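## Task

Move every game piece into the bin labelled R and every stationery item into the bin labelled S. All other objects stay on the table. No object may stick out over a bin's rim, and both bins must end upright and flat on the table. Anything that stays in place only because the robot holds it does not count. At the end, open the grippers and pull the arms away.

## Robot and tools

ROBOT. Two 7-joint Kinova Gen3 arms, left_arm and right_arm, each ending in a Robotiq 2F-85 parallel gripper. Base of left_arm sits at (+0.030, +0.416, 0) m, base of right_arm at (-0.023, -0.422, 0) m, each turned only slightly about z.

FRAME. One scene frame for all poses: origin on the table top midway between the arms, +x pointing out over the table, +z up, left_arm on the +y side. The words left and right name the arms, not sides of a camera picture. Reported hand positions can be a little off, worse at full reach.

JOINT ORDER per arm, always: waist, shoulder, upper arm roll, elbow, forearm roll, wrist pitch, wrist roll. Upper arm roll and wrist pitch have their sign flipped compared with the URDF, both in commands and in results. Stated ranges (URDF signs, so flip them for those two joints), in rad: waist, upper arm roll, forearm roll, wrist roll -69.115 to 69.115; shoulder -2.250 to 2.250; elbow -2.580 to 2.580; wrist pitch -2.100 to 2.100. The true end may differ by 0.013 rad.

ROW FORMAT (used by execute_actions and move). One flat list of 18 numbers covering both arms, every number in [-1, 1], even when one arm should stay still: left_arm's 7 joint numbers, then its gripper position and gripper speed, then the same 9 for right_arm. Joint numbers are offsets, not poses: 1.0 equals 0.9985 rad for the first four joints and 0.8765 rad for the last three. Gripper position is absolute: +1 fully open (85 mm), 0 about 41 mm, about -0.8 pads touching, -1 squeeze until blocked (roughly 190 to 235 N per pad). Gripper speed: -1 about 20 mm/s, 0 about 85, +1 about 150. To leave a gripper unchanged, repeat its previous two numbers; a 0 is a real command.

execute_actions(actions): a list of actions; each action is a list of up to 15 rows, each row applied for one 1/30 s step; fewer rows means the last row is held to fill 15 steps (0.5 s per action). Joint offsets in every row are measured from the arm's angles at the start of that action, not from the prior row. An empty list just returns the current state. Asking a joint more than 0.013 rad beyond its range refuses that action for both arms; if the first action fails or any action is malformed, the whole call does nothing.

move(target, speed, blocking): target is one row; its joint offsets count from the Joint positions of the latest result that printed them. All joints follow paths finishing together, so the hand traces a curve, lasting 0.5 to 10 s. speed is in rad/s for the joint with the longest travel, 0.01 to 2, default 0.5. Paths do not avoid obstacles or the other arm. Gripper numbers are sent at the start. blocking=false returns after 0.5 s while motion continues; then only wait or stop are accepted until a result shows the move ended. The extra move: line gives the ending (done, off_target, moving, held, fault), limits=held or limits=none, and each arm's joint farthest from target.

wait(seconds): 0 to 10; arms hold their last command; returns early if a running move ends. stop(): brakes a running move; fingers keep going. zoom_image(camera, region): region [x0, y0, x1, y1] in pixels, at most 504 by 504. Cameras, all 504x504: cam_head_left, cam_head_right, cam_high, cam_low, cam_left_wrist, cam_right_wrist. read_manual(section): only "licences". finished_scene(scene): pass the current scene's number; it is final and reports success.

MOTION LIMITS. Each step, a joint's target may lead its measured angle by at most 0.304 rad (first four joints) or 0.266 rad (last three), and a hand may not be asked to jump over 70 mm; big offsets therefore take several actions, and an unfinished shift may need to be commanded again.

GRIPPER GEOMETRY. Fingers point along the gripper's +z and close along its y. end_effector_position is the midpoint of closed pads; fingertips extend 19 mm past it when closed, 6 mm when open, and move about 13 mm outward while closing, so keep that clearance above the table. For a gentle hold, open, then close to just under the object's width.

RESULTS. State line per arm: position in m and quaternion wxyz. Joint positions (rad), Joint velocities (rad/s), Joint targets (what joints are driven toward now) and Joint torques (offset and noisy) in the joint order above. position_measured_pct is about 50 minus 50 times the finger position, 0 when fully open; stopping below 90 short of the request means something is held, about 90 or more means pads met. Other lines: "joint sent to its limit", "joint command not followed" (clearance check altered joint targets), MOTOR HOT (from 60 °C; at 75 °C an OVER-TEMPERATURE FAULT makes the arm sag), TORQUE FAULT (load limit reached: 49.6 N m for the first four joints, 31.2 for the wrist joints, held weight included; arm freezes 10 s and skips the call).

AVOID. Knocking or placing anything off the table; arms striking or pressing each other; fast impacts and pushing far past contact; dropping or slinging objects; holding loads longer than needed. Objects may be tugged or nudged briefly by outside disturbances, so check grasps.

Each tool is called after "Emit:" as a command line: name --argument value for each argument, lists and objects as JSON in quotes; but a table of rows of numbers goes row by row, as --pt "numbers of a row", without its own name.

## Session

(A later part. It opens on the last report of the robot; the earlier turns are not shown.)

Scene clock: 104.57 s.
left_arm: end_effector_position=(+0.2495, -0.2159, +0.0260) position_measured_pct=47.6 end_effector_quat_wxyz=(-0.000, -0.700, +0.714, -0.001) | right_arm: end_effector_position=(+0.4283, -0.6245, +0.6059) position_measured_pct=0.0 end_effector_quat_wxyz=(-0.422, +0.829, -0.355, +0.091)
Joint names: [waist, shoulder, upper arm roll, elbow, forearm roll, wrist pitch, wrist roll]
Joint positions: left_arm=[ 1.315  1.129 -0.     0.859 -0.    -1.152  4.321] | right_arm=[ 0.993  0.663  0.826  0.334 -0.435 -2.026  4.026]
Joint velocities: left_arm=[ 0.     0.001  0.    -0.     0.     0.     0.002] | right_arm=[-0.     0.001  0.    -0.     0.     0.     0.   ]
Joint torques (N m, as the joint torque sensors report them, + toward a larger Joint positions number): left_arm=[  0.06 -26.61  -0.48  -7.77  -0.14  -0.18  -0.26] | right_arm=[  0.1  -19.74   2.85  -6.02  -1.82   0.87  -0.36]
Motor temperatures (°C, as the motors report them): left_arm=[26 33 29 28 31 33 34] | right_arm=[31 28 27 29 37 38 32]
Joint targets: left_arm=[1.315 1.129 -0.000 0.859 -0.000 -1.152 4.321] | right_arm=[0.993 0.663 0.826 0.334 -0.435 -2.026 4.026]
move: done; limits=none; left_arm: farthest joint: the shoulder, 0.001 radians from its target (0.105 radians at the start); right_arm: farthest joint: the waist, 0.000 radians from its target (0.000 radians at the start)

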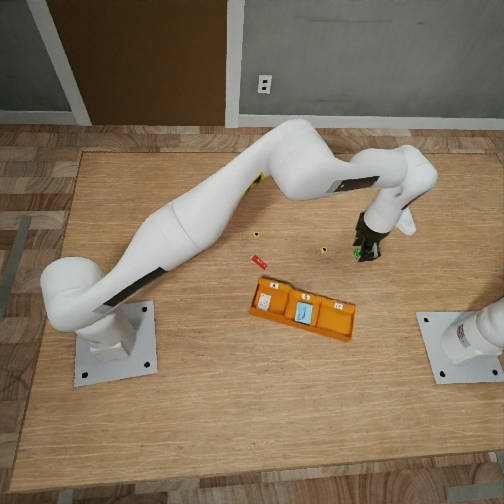

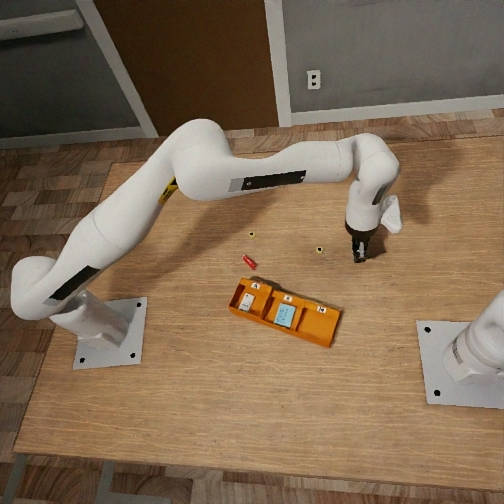

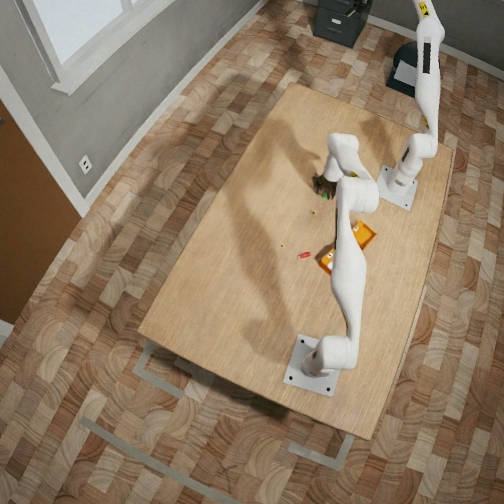

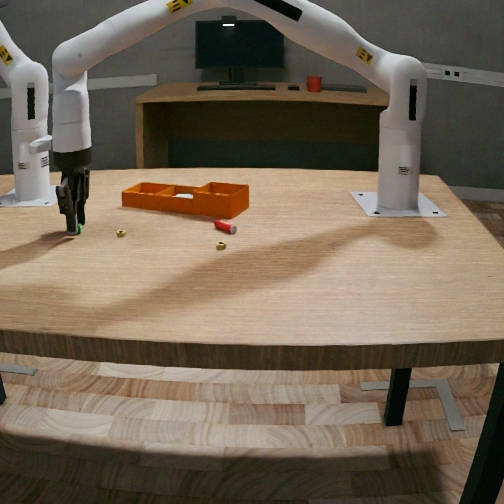

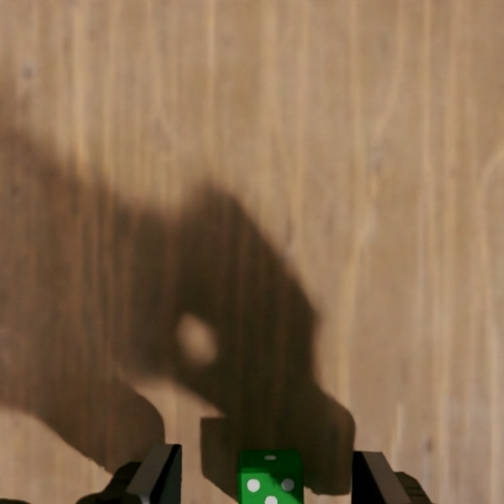

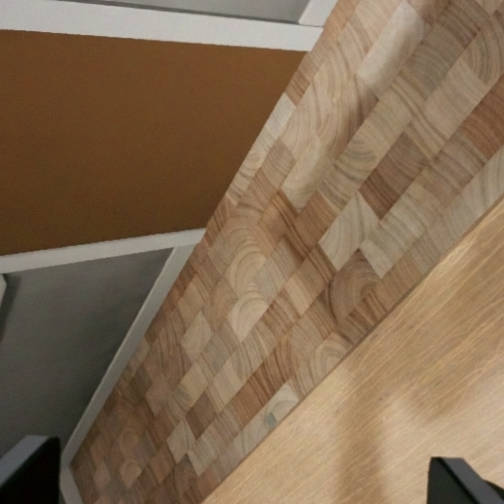

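Emit:
execute_actions --actions '[[[0,0.003,0,0,0,-0.006,0,0.05,0,0,0,0,0,0,0,0,1,0]],[[0,0,0,0,0,0,0,-1,0.3,0,0,0,0,0,0,0,1,0]]]'

Emit:
move --target '[0,-0.18,0,0.15,0,0,0,-1,0,0,0,0,0,0,0,0,1,0]'

Emit:
move --target '[0.131,-0.452,0,0.995,0,0.591,-0.24,-1,0,0,0,0,0,0,0,0,1,0]' --speed 0.9

Scene clock: 112.07 s.
left_arm: end_effector_position=(+0.2487, -0.2138, +0.0244) position_measured_pct=80.2 end_effector_quat_wxyz=(+0.001, -0.700, +0.714, +0.003) | right_arm: end_effector_position=(+0.4283, -0.6245, +0.6059) position_measured_pct=0.0 end_effector_quat_wxyz=(-0.422, +0.829, -0.355, +0.091)
Joint names: [waist, shoulder, upper arm roll, elbow, forearm roll, wrist pitch, wrist roll]
Joint positions: left_arm=[ 1.315  1.132 -0.     0.858 -0.    -1.158  4.321] | right_arm=[ 0.993  0.663  0.826  0.334 -0.435 -2.026  4.026]
Joint velocities: left_arm=[-0.    -0.     0.001  0.    -0.001  0.001  0.002] | right_arm=[ 0.001  0.    -0.    -0.     0.001  0.    -0.   ]
Joint torques (N m, as the joint torque sensors report them, + toward a larger Joint positions number): left_arm=[  0.09 -26.22  -0.48  -7.61  -0.18  -0.06  -0.26] | right_arm=[  0.13 -19.85   2.68  -6.17  -1.78   0.86  -0.27]
Motor temperatures (°C, as the motors report them): left_arm=[26 34 29 28 31 33 34] | right_arm=[31 28 27 29 37 38 32]
Joint targets: left_arm=[1.315 1.132 -0.000 0.859 -0.000 -1.158 4.321] | right_arm=[0.993 0.663 0.826 0.334 -0.435 -2.026 4.026]

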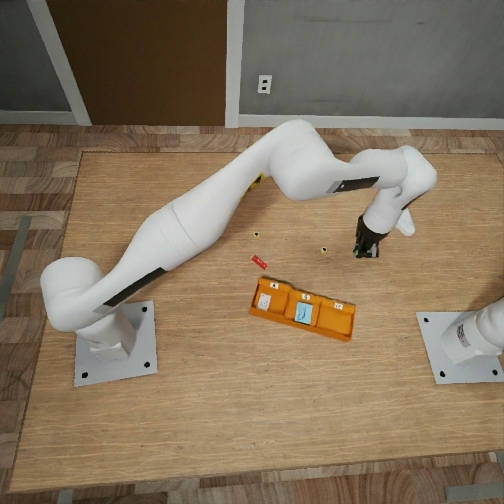

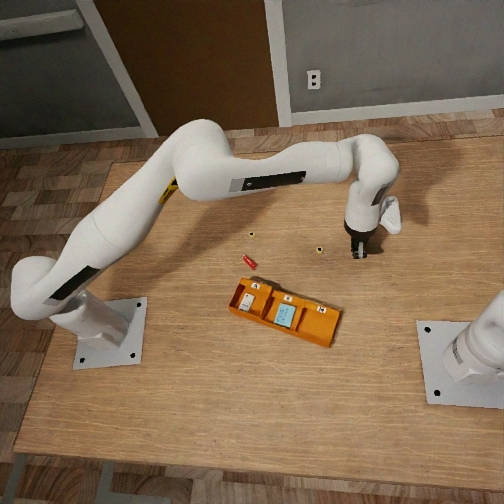

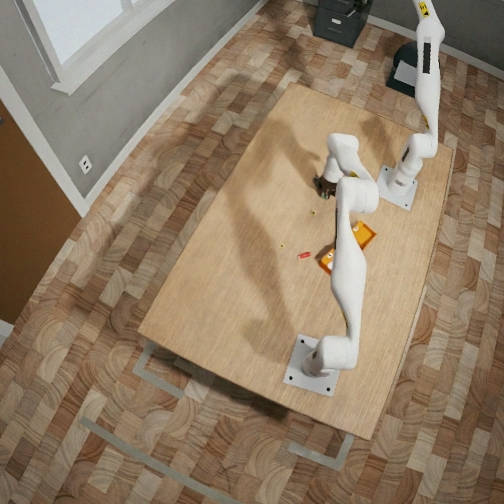

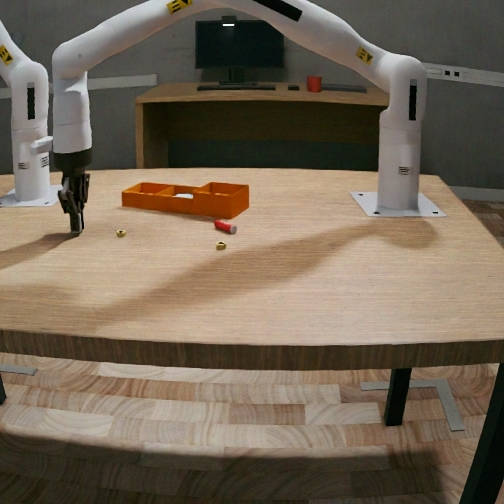

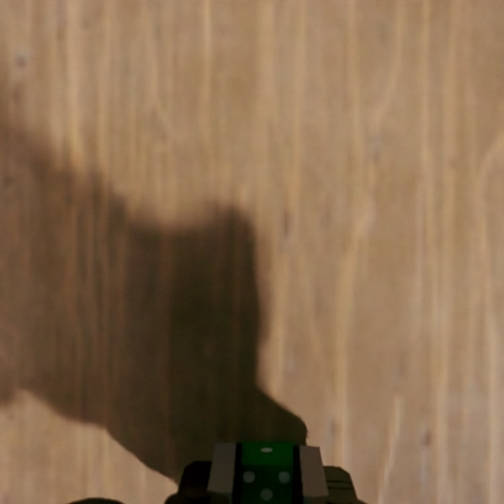

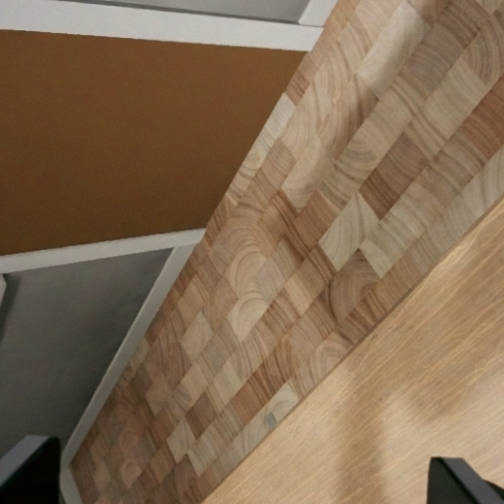

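Scene clock: 113.03 s.
left_arm: end_effector_position=(+0.2396, -0.1904, +0.0982) position_measured_pct=80.2 end_effector_quat_wxyz=(-0.005, -0.700, +0.714, -0.011) | right_arm: end_effector_position=(+0.4283, -0.6245, +0.6059) position_measured_pct=0.0 end_effector_quat_wxyz=(-0.422, +0.829, -0.355, +0.091)
Joint names: [waist, shoulder, upper arm roll, elbow, forearm roll, wrist pitch, wrist roll]
Joint positions: left_arm=[ 1.315  0.952 -0.     1.008 -0.    -1.158  4.321] | right_arm=[ 0.993  0.663  0.826  0.334 -0.435 -2.026  4.026]
Joint velocities: left_arm=[-0.    -0.003 -0.     0.     0.001  0.    -0.001] | right_arm=[-0.    -0.    -0.    -0.001 -0.     0.001 -0.   ]
Joint torques (N m, as the joint torque sensors report them, + toward a larger Joint positions number): left_arm=[  0.21 -25.    -0.48  -7.85  -0.17  -0.07  -0.23] | right_arm=[  0.06 -19.76   2.88  -6.07  -1.8    0.86  -0.25]
Motor temperatures (°C, as the motors report them): left_arm=[26 34 29 28 31 33 34] | right_arm=[31 28 27 29 37 38 32]
Joint targets: left_arm=[1.315 0.952 -0.000 1.008 -0.000 -1.158 4.321] | right_arm=[0.993 0.663 0.826 0.334 -0.435 -2.026 4.026]
move: done; limits=none; left_arm: farthest joint: the waist, 0.000 radians from its target (0.000 radians at the start); right_arm: farthest joint: the waist, 0.000 radians from its target (0.000 radians at the start)

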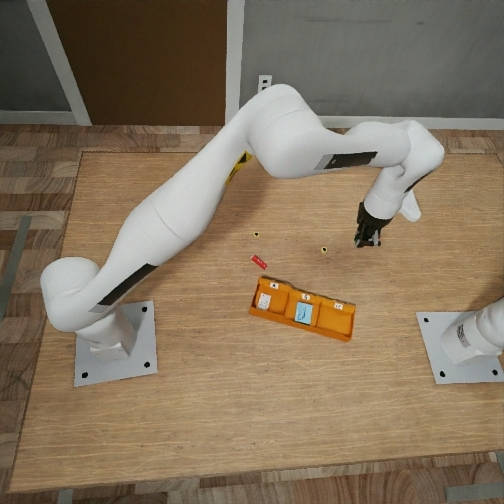

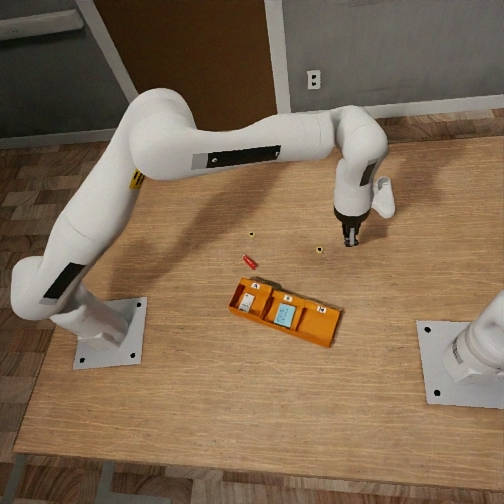

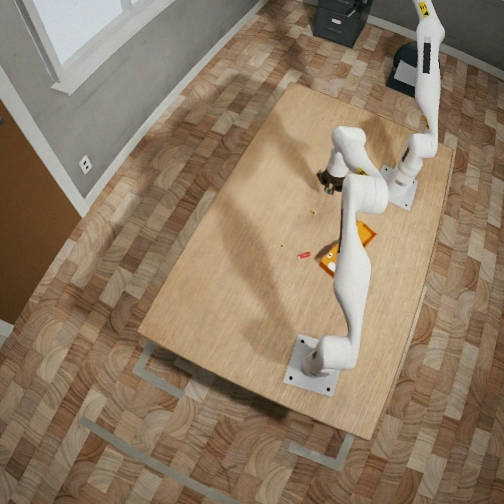

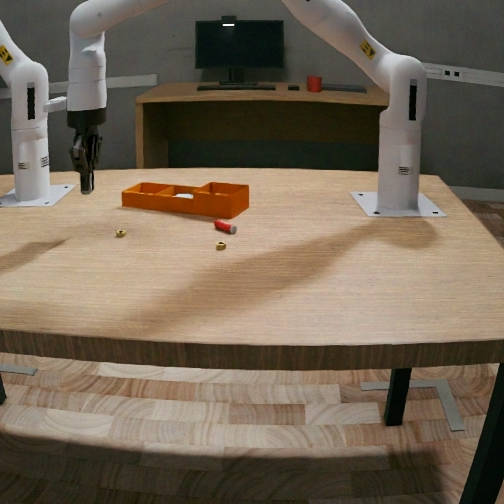

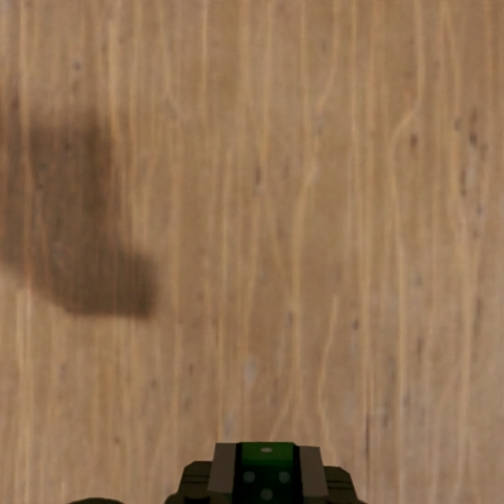

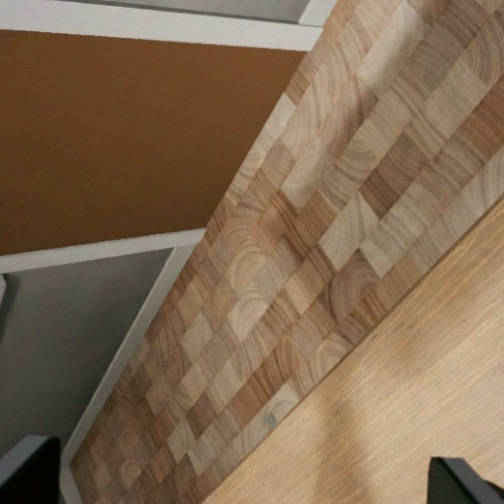

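Scene clock: 114.83 s.
left_arm: end_effector_position=(+0.0988, +0.0318, +0.0902) position_measured_pct=80.2 end_effector_quat_wxyz=(+0.000, -0.569, +0.823, +0.000) | right_arm: end_effector_position=(+0.4283, -0.6245, +0.6059) position_measured_pct=0.0 end_effector_quat_wxyz=(-0.422, +0.829, -0.355, +0.091)
Joint names: [waist, shoulder, upper arm roll, elbow, forearm roll, wrist pitch, wrist roll]
Joint positions: left_arm=[ 1.446  0.501 -0.     2.002 -0.    -0.64   4.111] | right_arm=[ 0.993  0.663  0.826  0.334 -0.435 -2.026  4.026]
Joint velocities: left_arm=[-0.    -0.004  0.    -0.    -0.     0.     0.001] | right_arm=[ 0.001  0.    -0.     0.     0.     0.001 -0.   ]
Joint torques (N m, as the joint torque sensors report them, + toward a larger Joint positions number): left_arm=[  0.19 -15.57  -0.28  -4.85  -0.17  -0.17  -0.22] | right_arm=[  0.11 -19.68   2.91  -5.96  -1.77   0.92  -0.41]
Motor temperatures (°C, as the motors report them): left_arm=[26 34 29 28 31 33 34] | right_arm=[31 28 27 29 37 38 32]
Joint targets: left_arm=[1.446 0.501 -0.000 2.002 -0.000 -0.640 4.111] | right_arm=[0.993 0.663 0.826 0.334 -0.435 -2.026 4.026]
move: done; limits=none; left_arm: farthest joint: the shoulder, 0.001 radians from its target (0.452 radians at the start); right_arm: farthest joint: the waist, 0.000 radians from its target (0.000 radians at the start)

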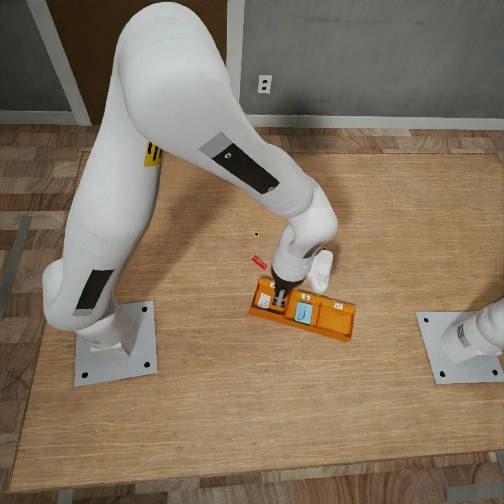

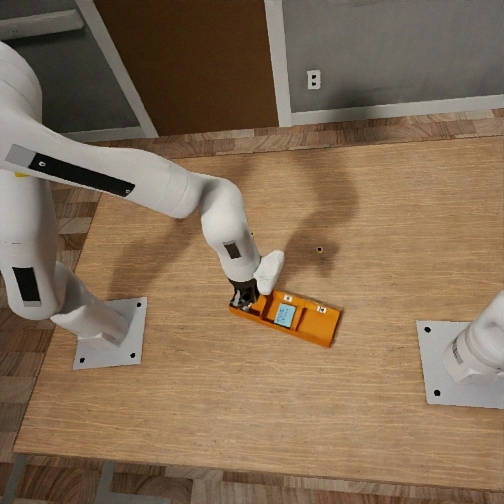

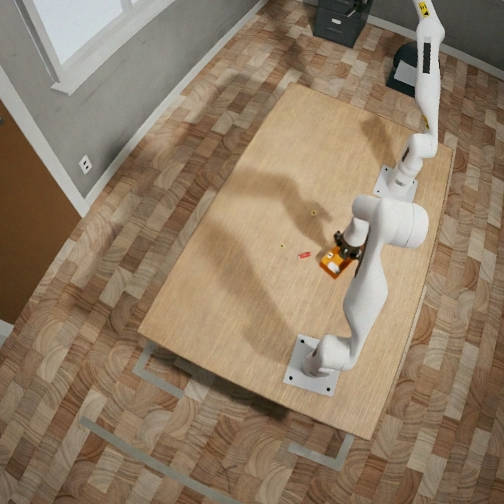

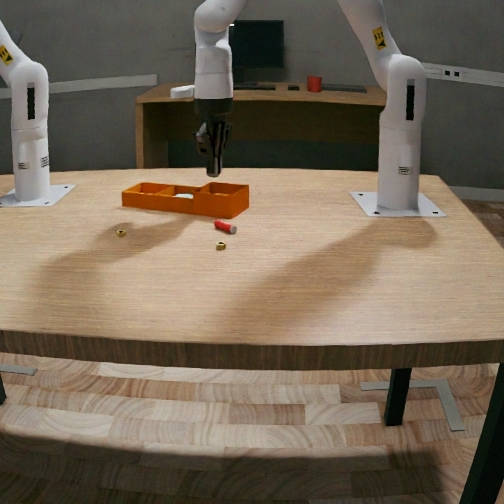

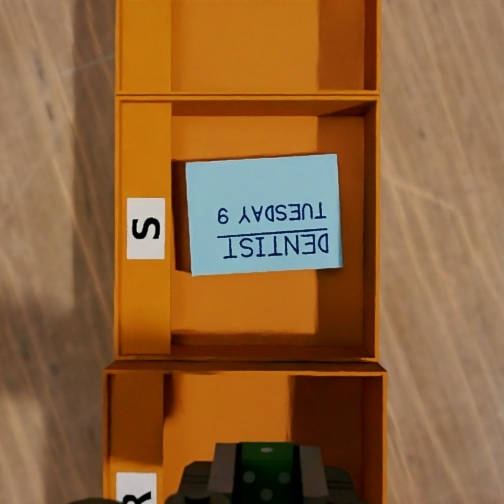

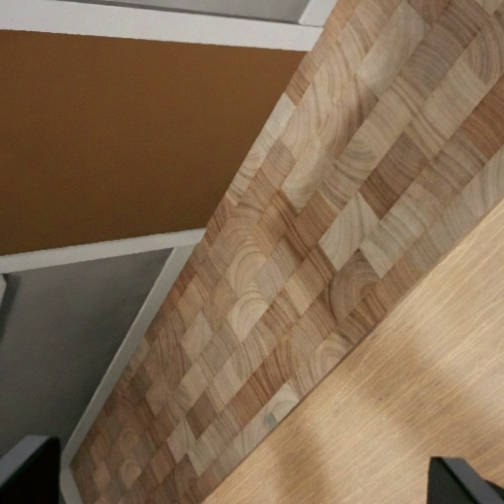

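Emit:
move --target '[0.006,0.13,0,0.043,0,0.198,0,-1,0,0,0,0,0,0,0,0,1,0]' --speed 0.2

Emit:
move --target '[0,0,0,0,0,0,0,-0.4,-0.5,0,0,0,0,0,0,0,1,0]'

Emit:
move --target '[0,-0.3,0,-0.1,0,-0.45,0,-0.4,0,0,0,0,0,0,0,0,1,0]'

Scene clock: 119.90 s.
left_arm: end_effector_position=(+0.0965, +0.0312, +0.0326) position_measured_pct=80.2 end_effector_quat_wxyz=(-0.000, -0.566, +0.824, -0.000) | right_arm: end_effector_position=(+0.4283, -0.6245, +0.6059) position_measured_pct=0.0 end_effector_quat_wxyz=(-0.422, +0.829, -0.355, +0.091)
Joint names: [waist, shoulder, upper arm roll, elbow, forearm roll, wrist pitch, wrist roll]
Joint positions: left_arm=[ 1.452  0.631 -0.     2.045 -0.    -0.466  4.111] | right_arm=[ 0.993  0.663  0.826  0.334 -0.435 -2.026  4.026]
Joint velocities: left_arm=[-0.     0.002 -0.     0.    -0.001  0.001 -0.   ] | right_arm=[-0.001  0.001 -0.    -0.    -0.     0.     0.   ]
Joint torques (N m, as the joint torque sensors report them, + toward a larger Joint positions number): left_arm=[  0.22 -16.03  -0.37  -3.52  -0.14  -0.11  -0.26] | right_arm=[  0.11 -19.88   2.87  -5.98  -1.71   0.9   -0.36]
Motor temperatures (°C, as the motors report them): left_arm=[26 34 29 28 31 33 34] | right_arm=[31 28 27 29 37 38 32]
Joint targets: left_arm=[1.452 0.631 -0.000 2.045 -0.000 -0.466 4.111] | right_arm=[0.993 0.663 0.826 0.334 -0.435 -2.026 4.026]
move: done; limits=none; left_arm: farthest joint: the waist, 0.000 radians from its target (0.006 radians at the start); right_arm: farthest joint: the waist, 0.000 radians from its target (0.000 radians at the start)

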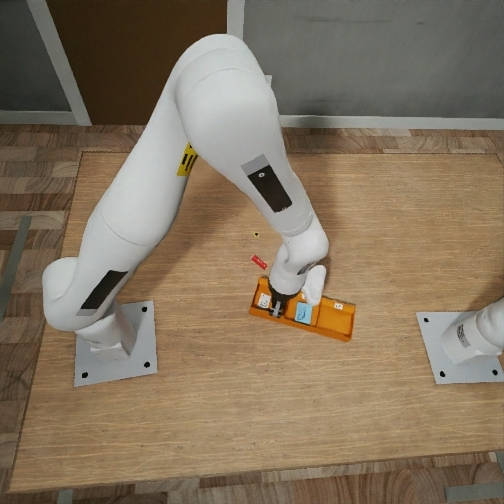

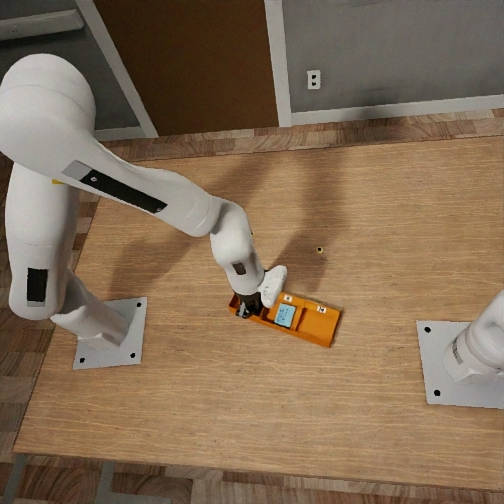

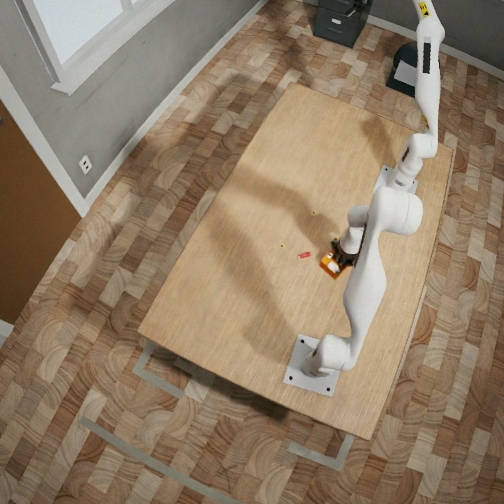

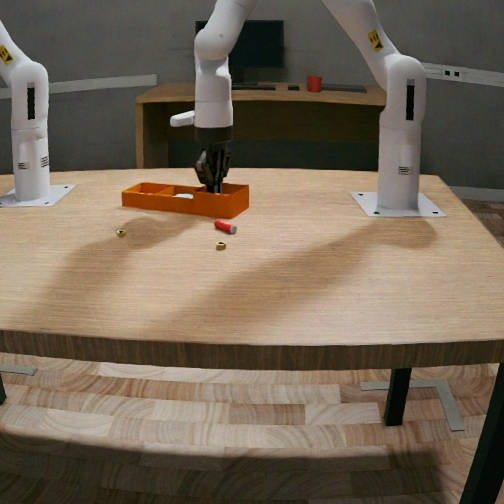

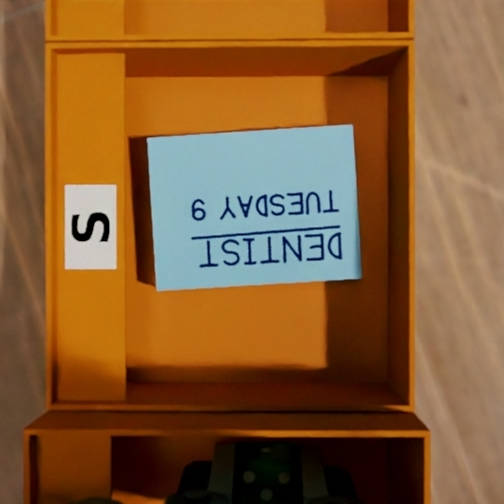

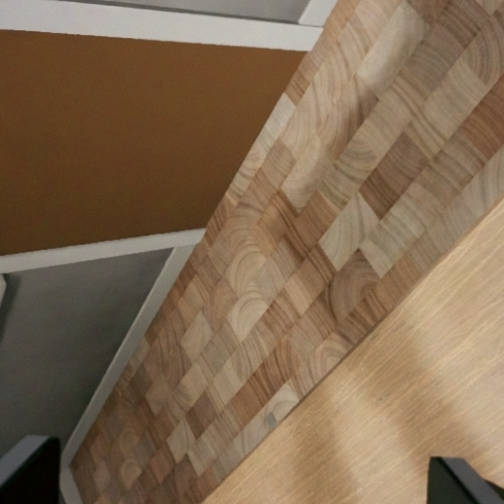

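Scene clock: 120.43 s.
left_arm: end_effector_position=(+0.0965, +0.0312, +0.0326) position_measured_pct=69.8 end_effector_quat_wxyz=(-0.000, -0.566, +0.824, -0.000) | right_arm: end_effector_position=(+0.4283, -0.6245, +0.6059) position_measured_pct=0.0 end_effector_quat_wxyz=(-0.422, +0.829, -0.355, +0.091)
Joint names: [waist, shoulder, upper arm roll, elbow, forearm roll, wrist pitch, wrist roll]
Joint positions: left_arm=[ 1.452  0.631 -0.     2.045 -0.    -0.466  4.111] | right_arm=[ 0.993  0.663  0.826  0.334 -0.435 -2.026  4.026]
Joint velocities: left_arm=[ 0. -0. -0. -0. -0.  0.  0.] | right_arm=[ 0.     0.     0.    -0.001  0.001 -0.001  0.   ]
Joint torques (N m, as the joint torque sensors report them, + toward a larger Joint positions number): left_arm=[  0.17 -16.12  -0.23  -3.65  -0.24  -0.16  -0.25] | right_arm=[  0.08 -19.63   2.88  -6.06  -1.69   0.95  -0.33]
Motor temperatures (°C, as the motors report them): left_arm=[26 34 29 28 31 33 34] | right_arm=[31 28 27 29 37 38 32]
Joint targets: left_arm=[1.452 0.631 -0.000 2.045 -0.000 -0.466 4.111] | right_arm=[0.993 0.663 0.826 0.334 -0.435 -2.026 4.026]
move: done; limits=none; left_arm: farthest joint: the waist, 0.000 radians from its target (0.000 radians at the start); right_arm: farthest joint: the waist, 0.000 radians from its target (0.000 radians at the start)

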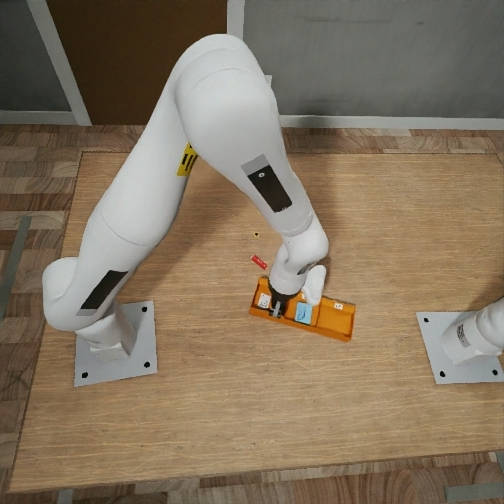

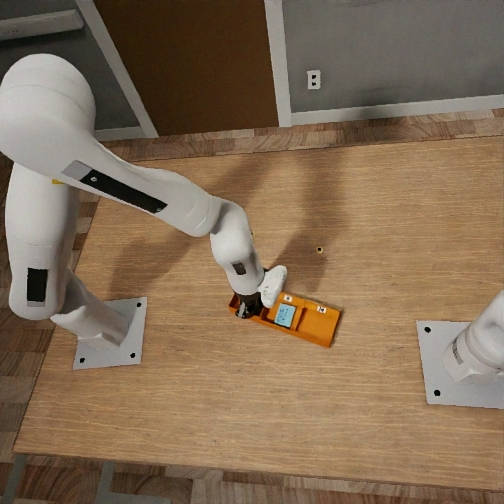

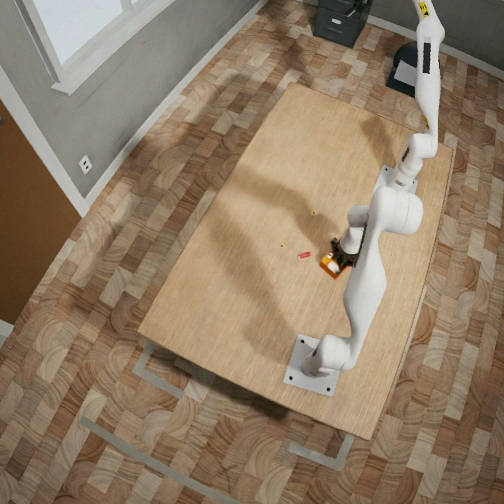

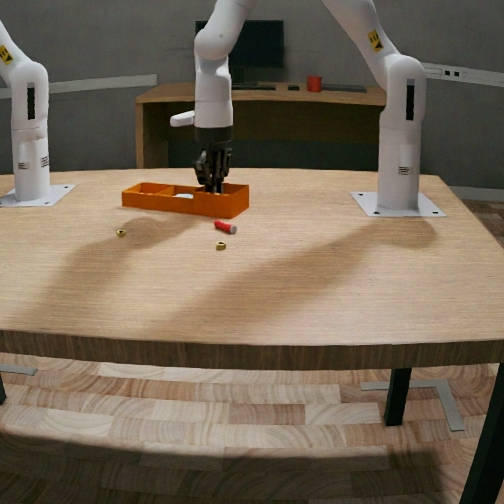

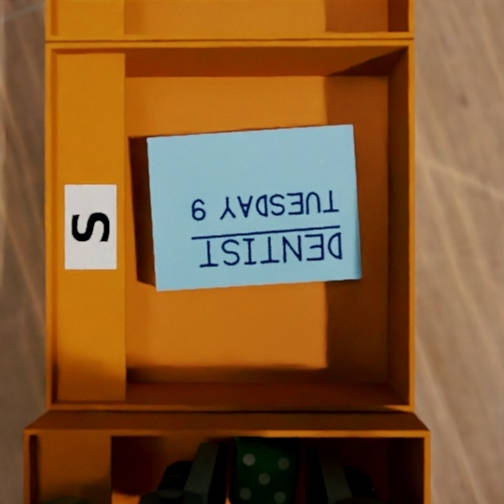

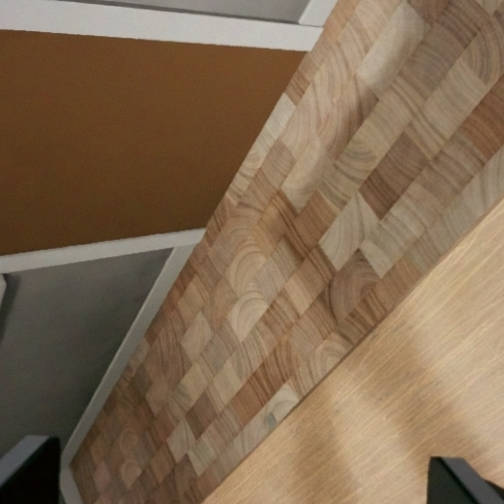

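Scene clock: 121.77 s.
left_arm: end_effector_position=(+0.0938, +0.0426, +0.1676) position_measured_pct=69.8 end_effector_quat_wxyz=(-0.001, -0.566, +0.824, -0.002) | right_arm: end_effector_position=(+0.4283, -0.6245, +0.6059) position_measured_pct=0.0 end_effector_quat_wxyz=(-0.422, +0.829, -0.355, +0.091)
Joint names: [waist, shoulder, upper arm roll, elbow, forearm roll, wrist pitch, wrist roll]
Joint positions: left_arm=[ 1.452  0.331 -0.     1.945 -0.    -0.861  4.111] | right_arm=[ 0.993  0.663  0.826  0.334 -0.435 -2.026  4.026]
Joint velocities: left_arm=[ 0.001 -0.002 -0.     0.001  0.001  0.     0.001] | right_arm=[ 0.001  0.001  0.    -0.    -0.001  0.002  0.   ]
Joint torques (N m, as the joint torque sensors report them, + toward a larger Joint positions number): left_arm=[  0.02 -13.74  -0.15  -6.37  -0.11  -0.11  -0.18] | right_arm=[  0.12 -19.73   2.9   -6.13  -1.78   0.86  -0.38]
Motor temperatures (°C, as the motors report them): left_arm=[26 34 29 28 31 33 34] | right_arm=[31 28 27 29 37 38 32]
Joint targets: left_arm=[1.452 0.331 -0.000 1.945 -0.000 -0.861 4.111] | right_arm=[0.993 0.663 0.826 0.334 -0.435 -2.026 4.026]
move: done; limits=none; left_arm: farthest joint: the waist, 0.000 radians from its target (0.000 radians at the start); right_arm: farthest joint: the waist, 0.000 radians from its target (0.000 radians at the start)

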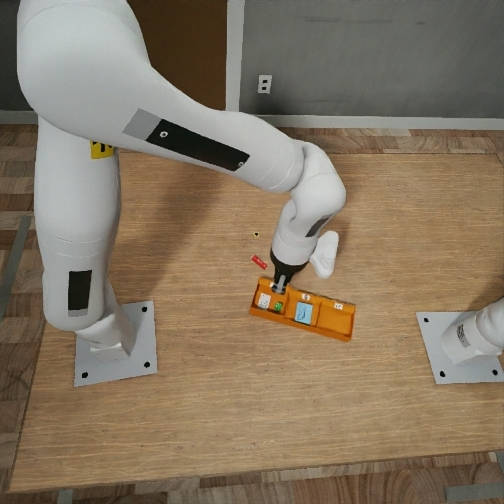

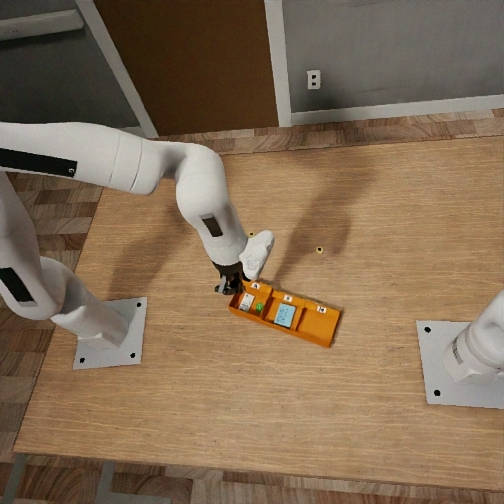

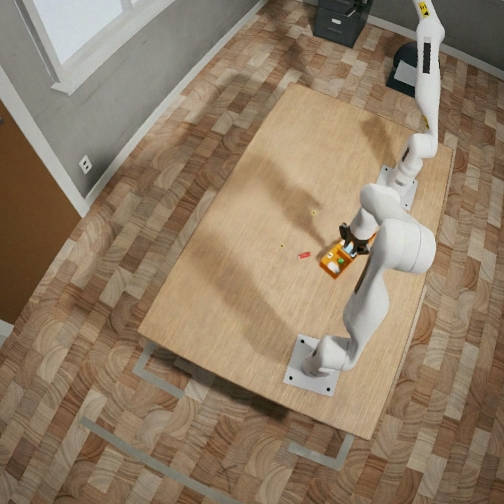

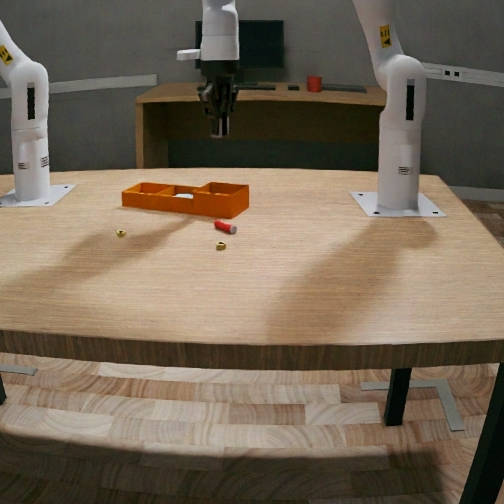

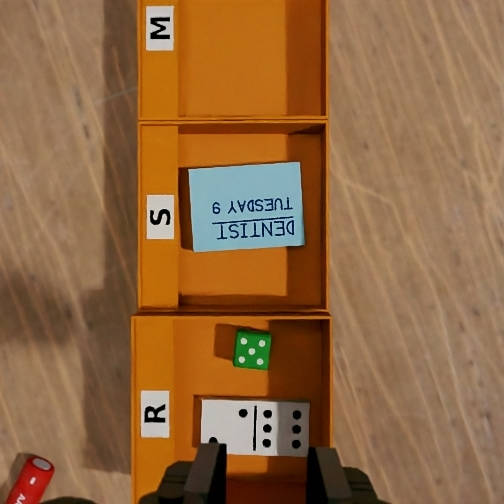

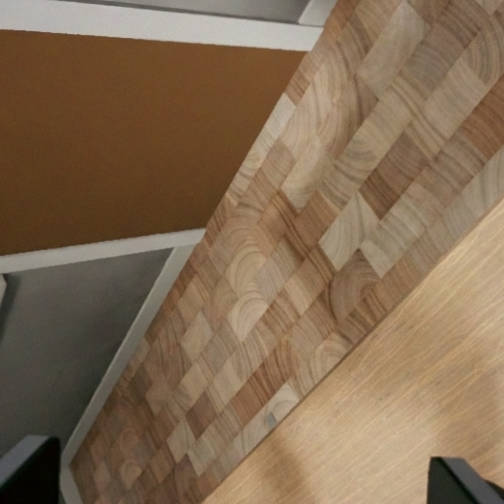

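Emit:
finished_scene --scene 1

The scene is finished: the task was done.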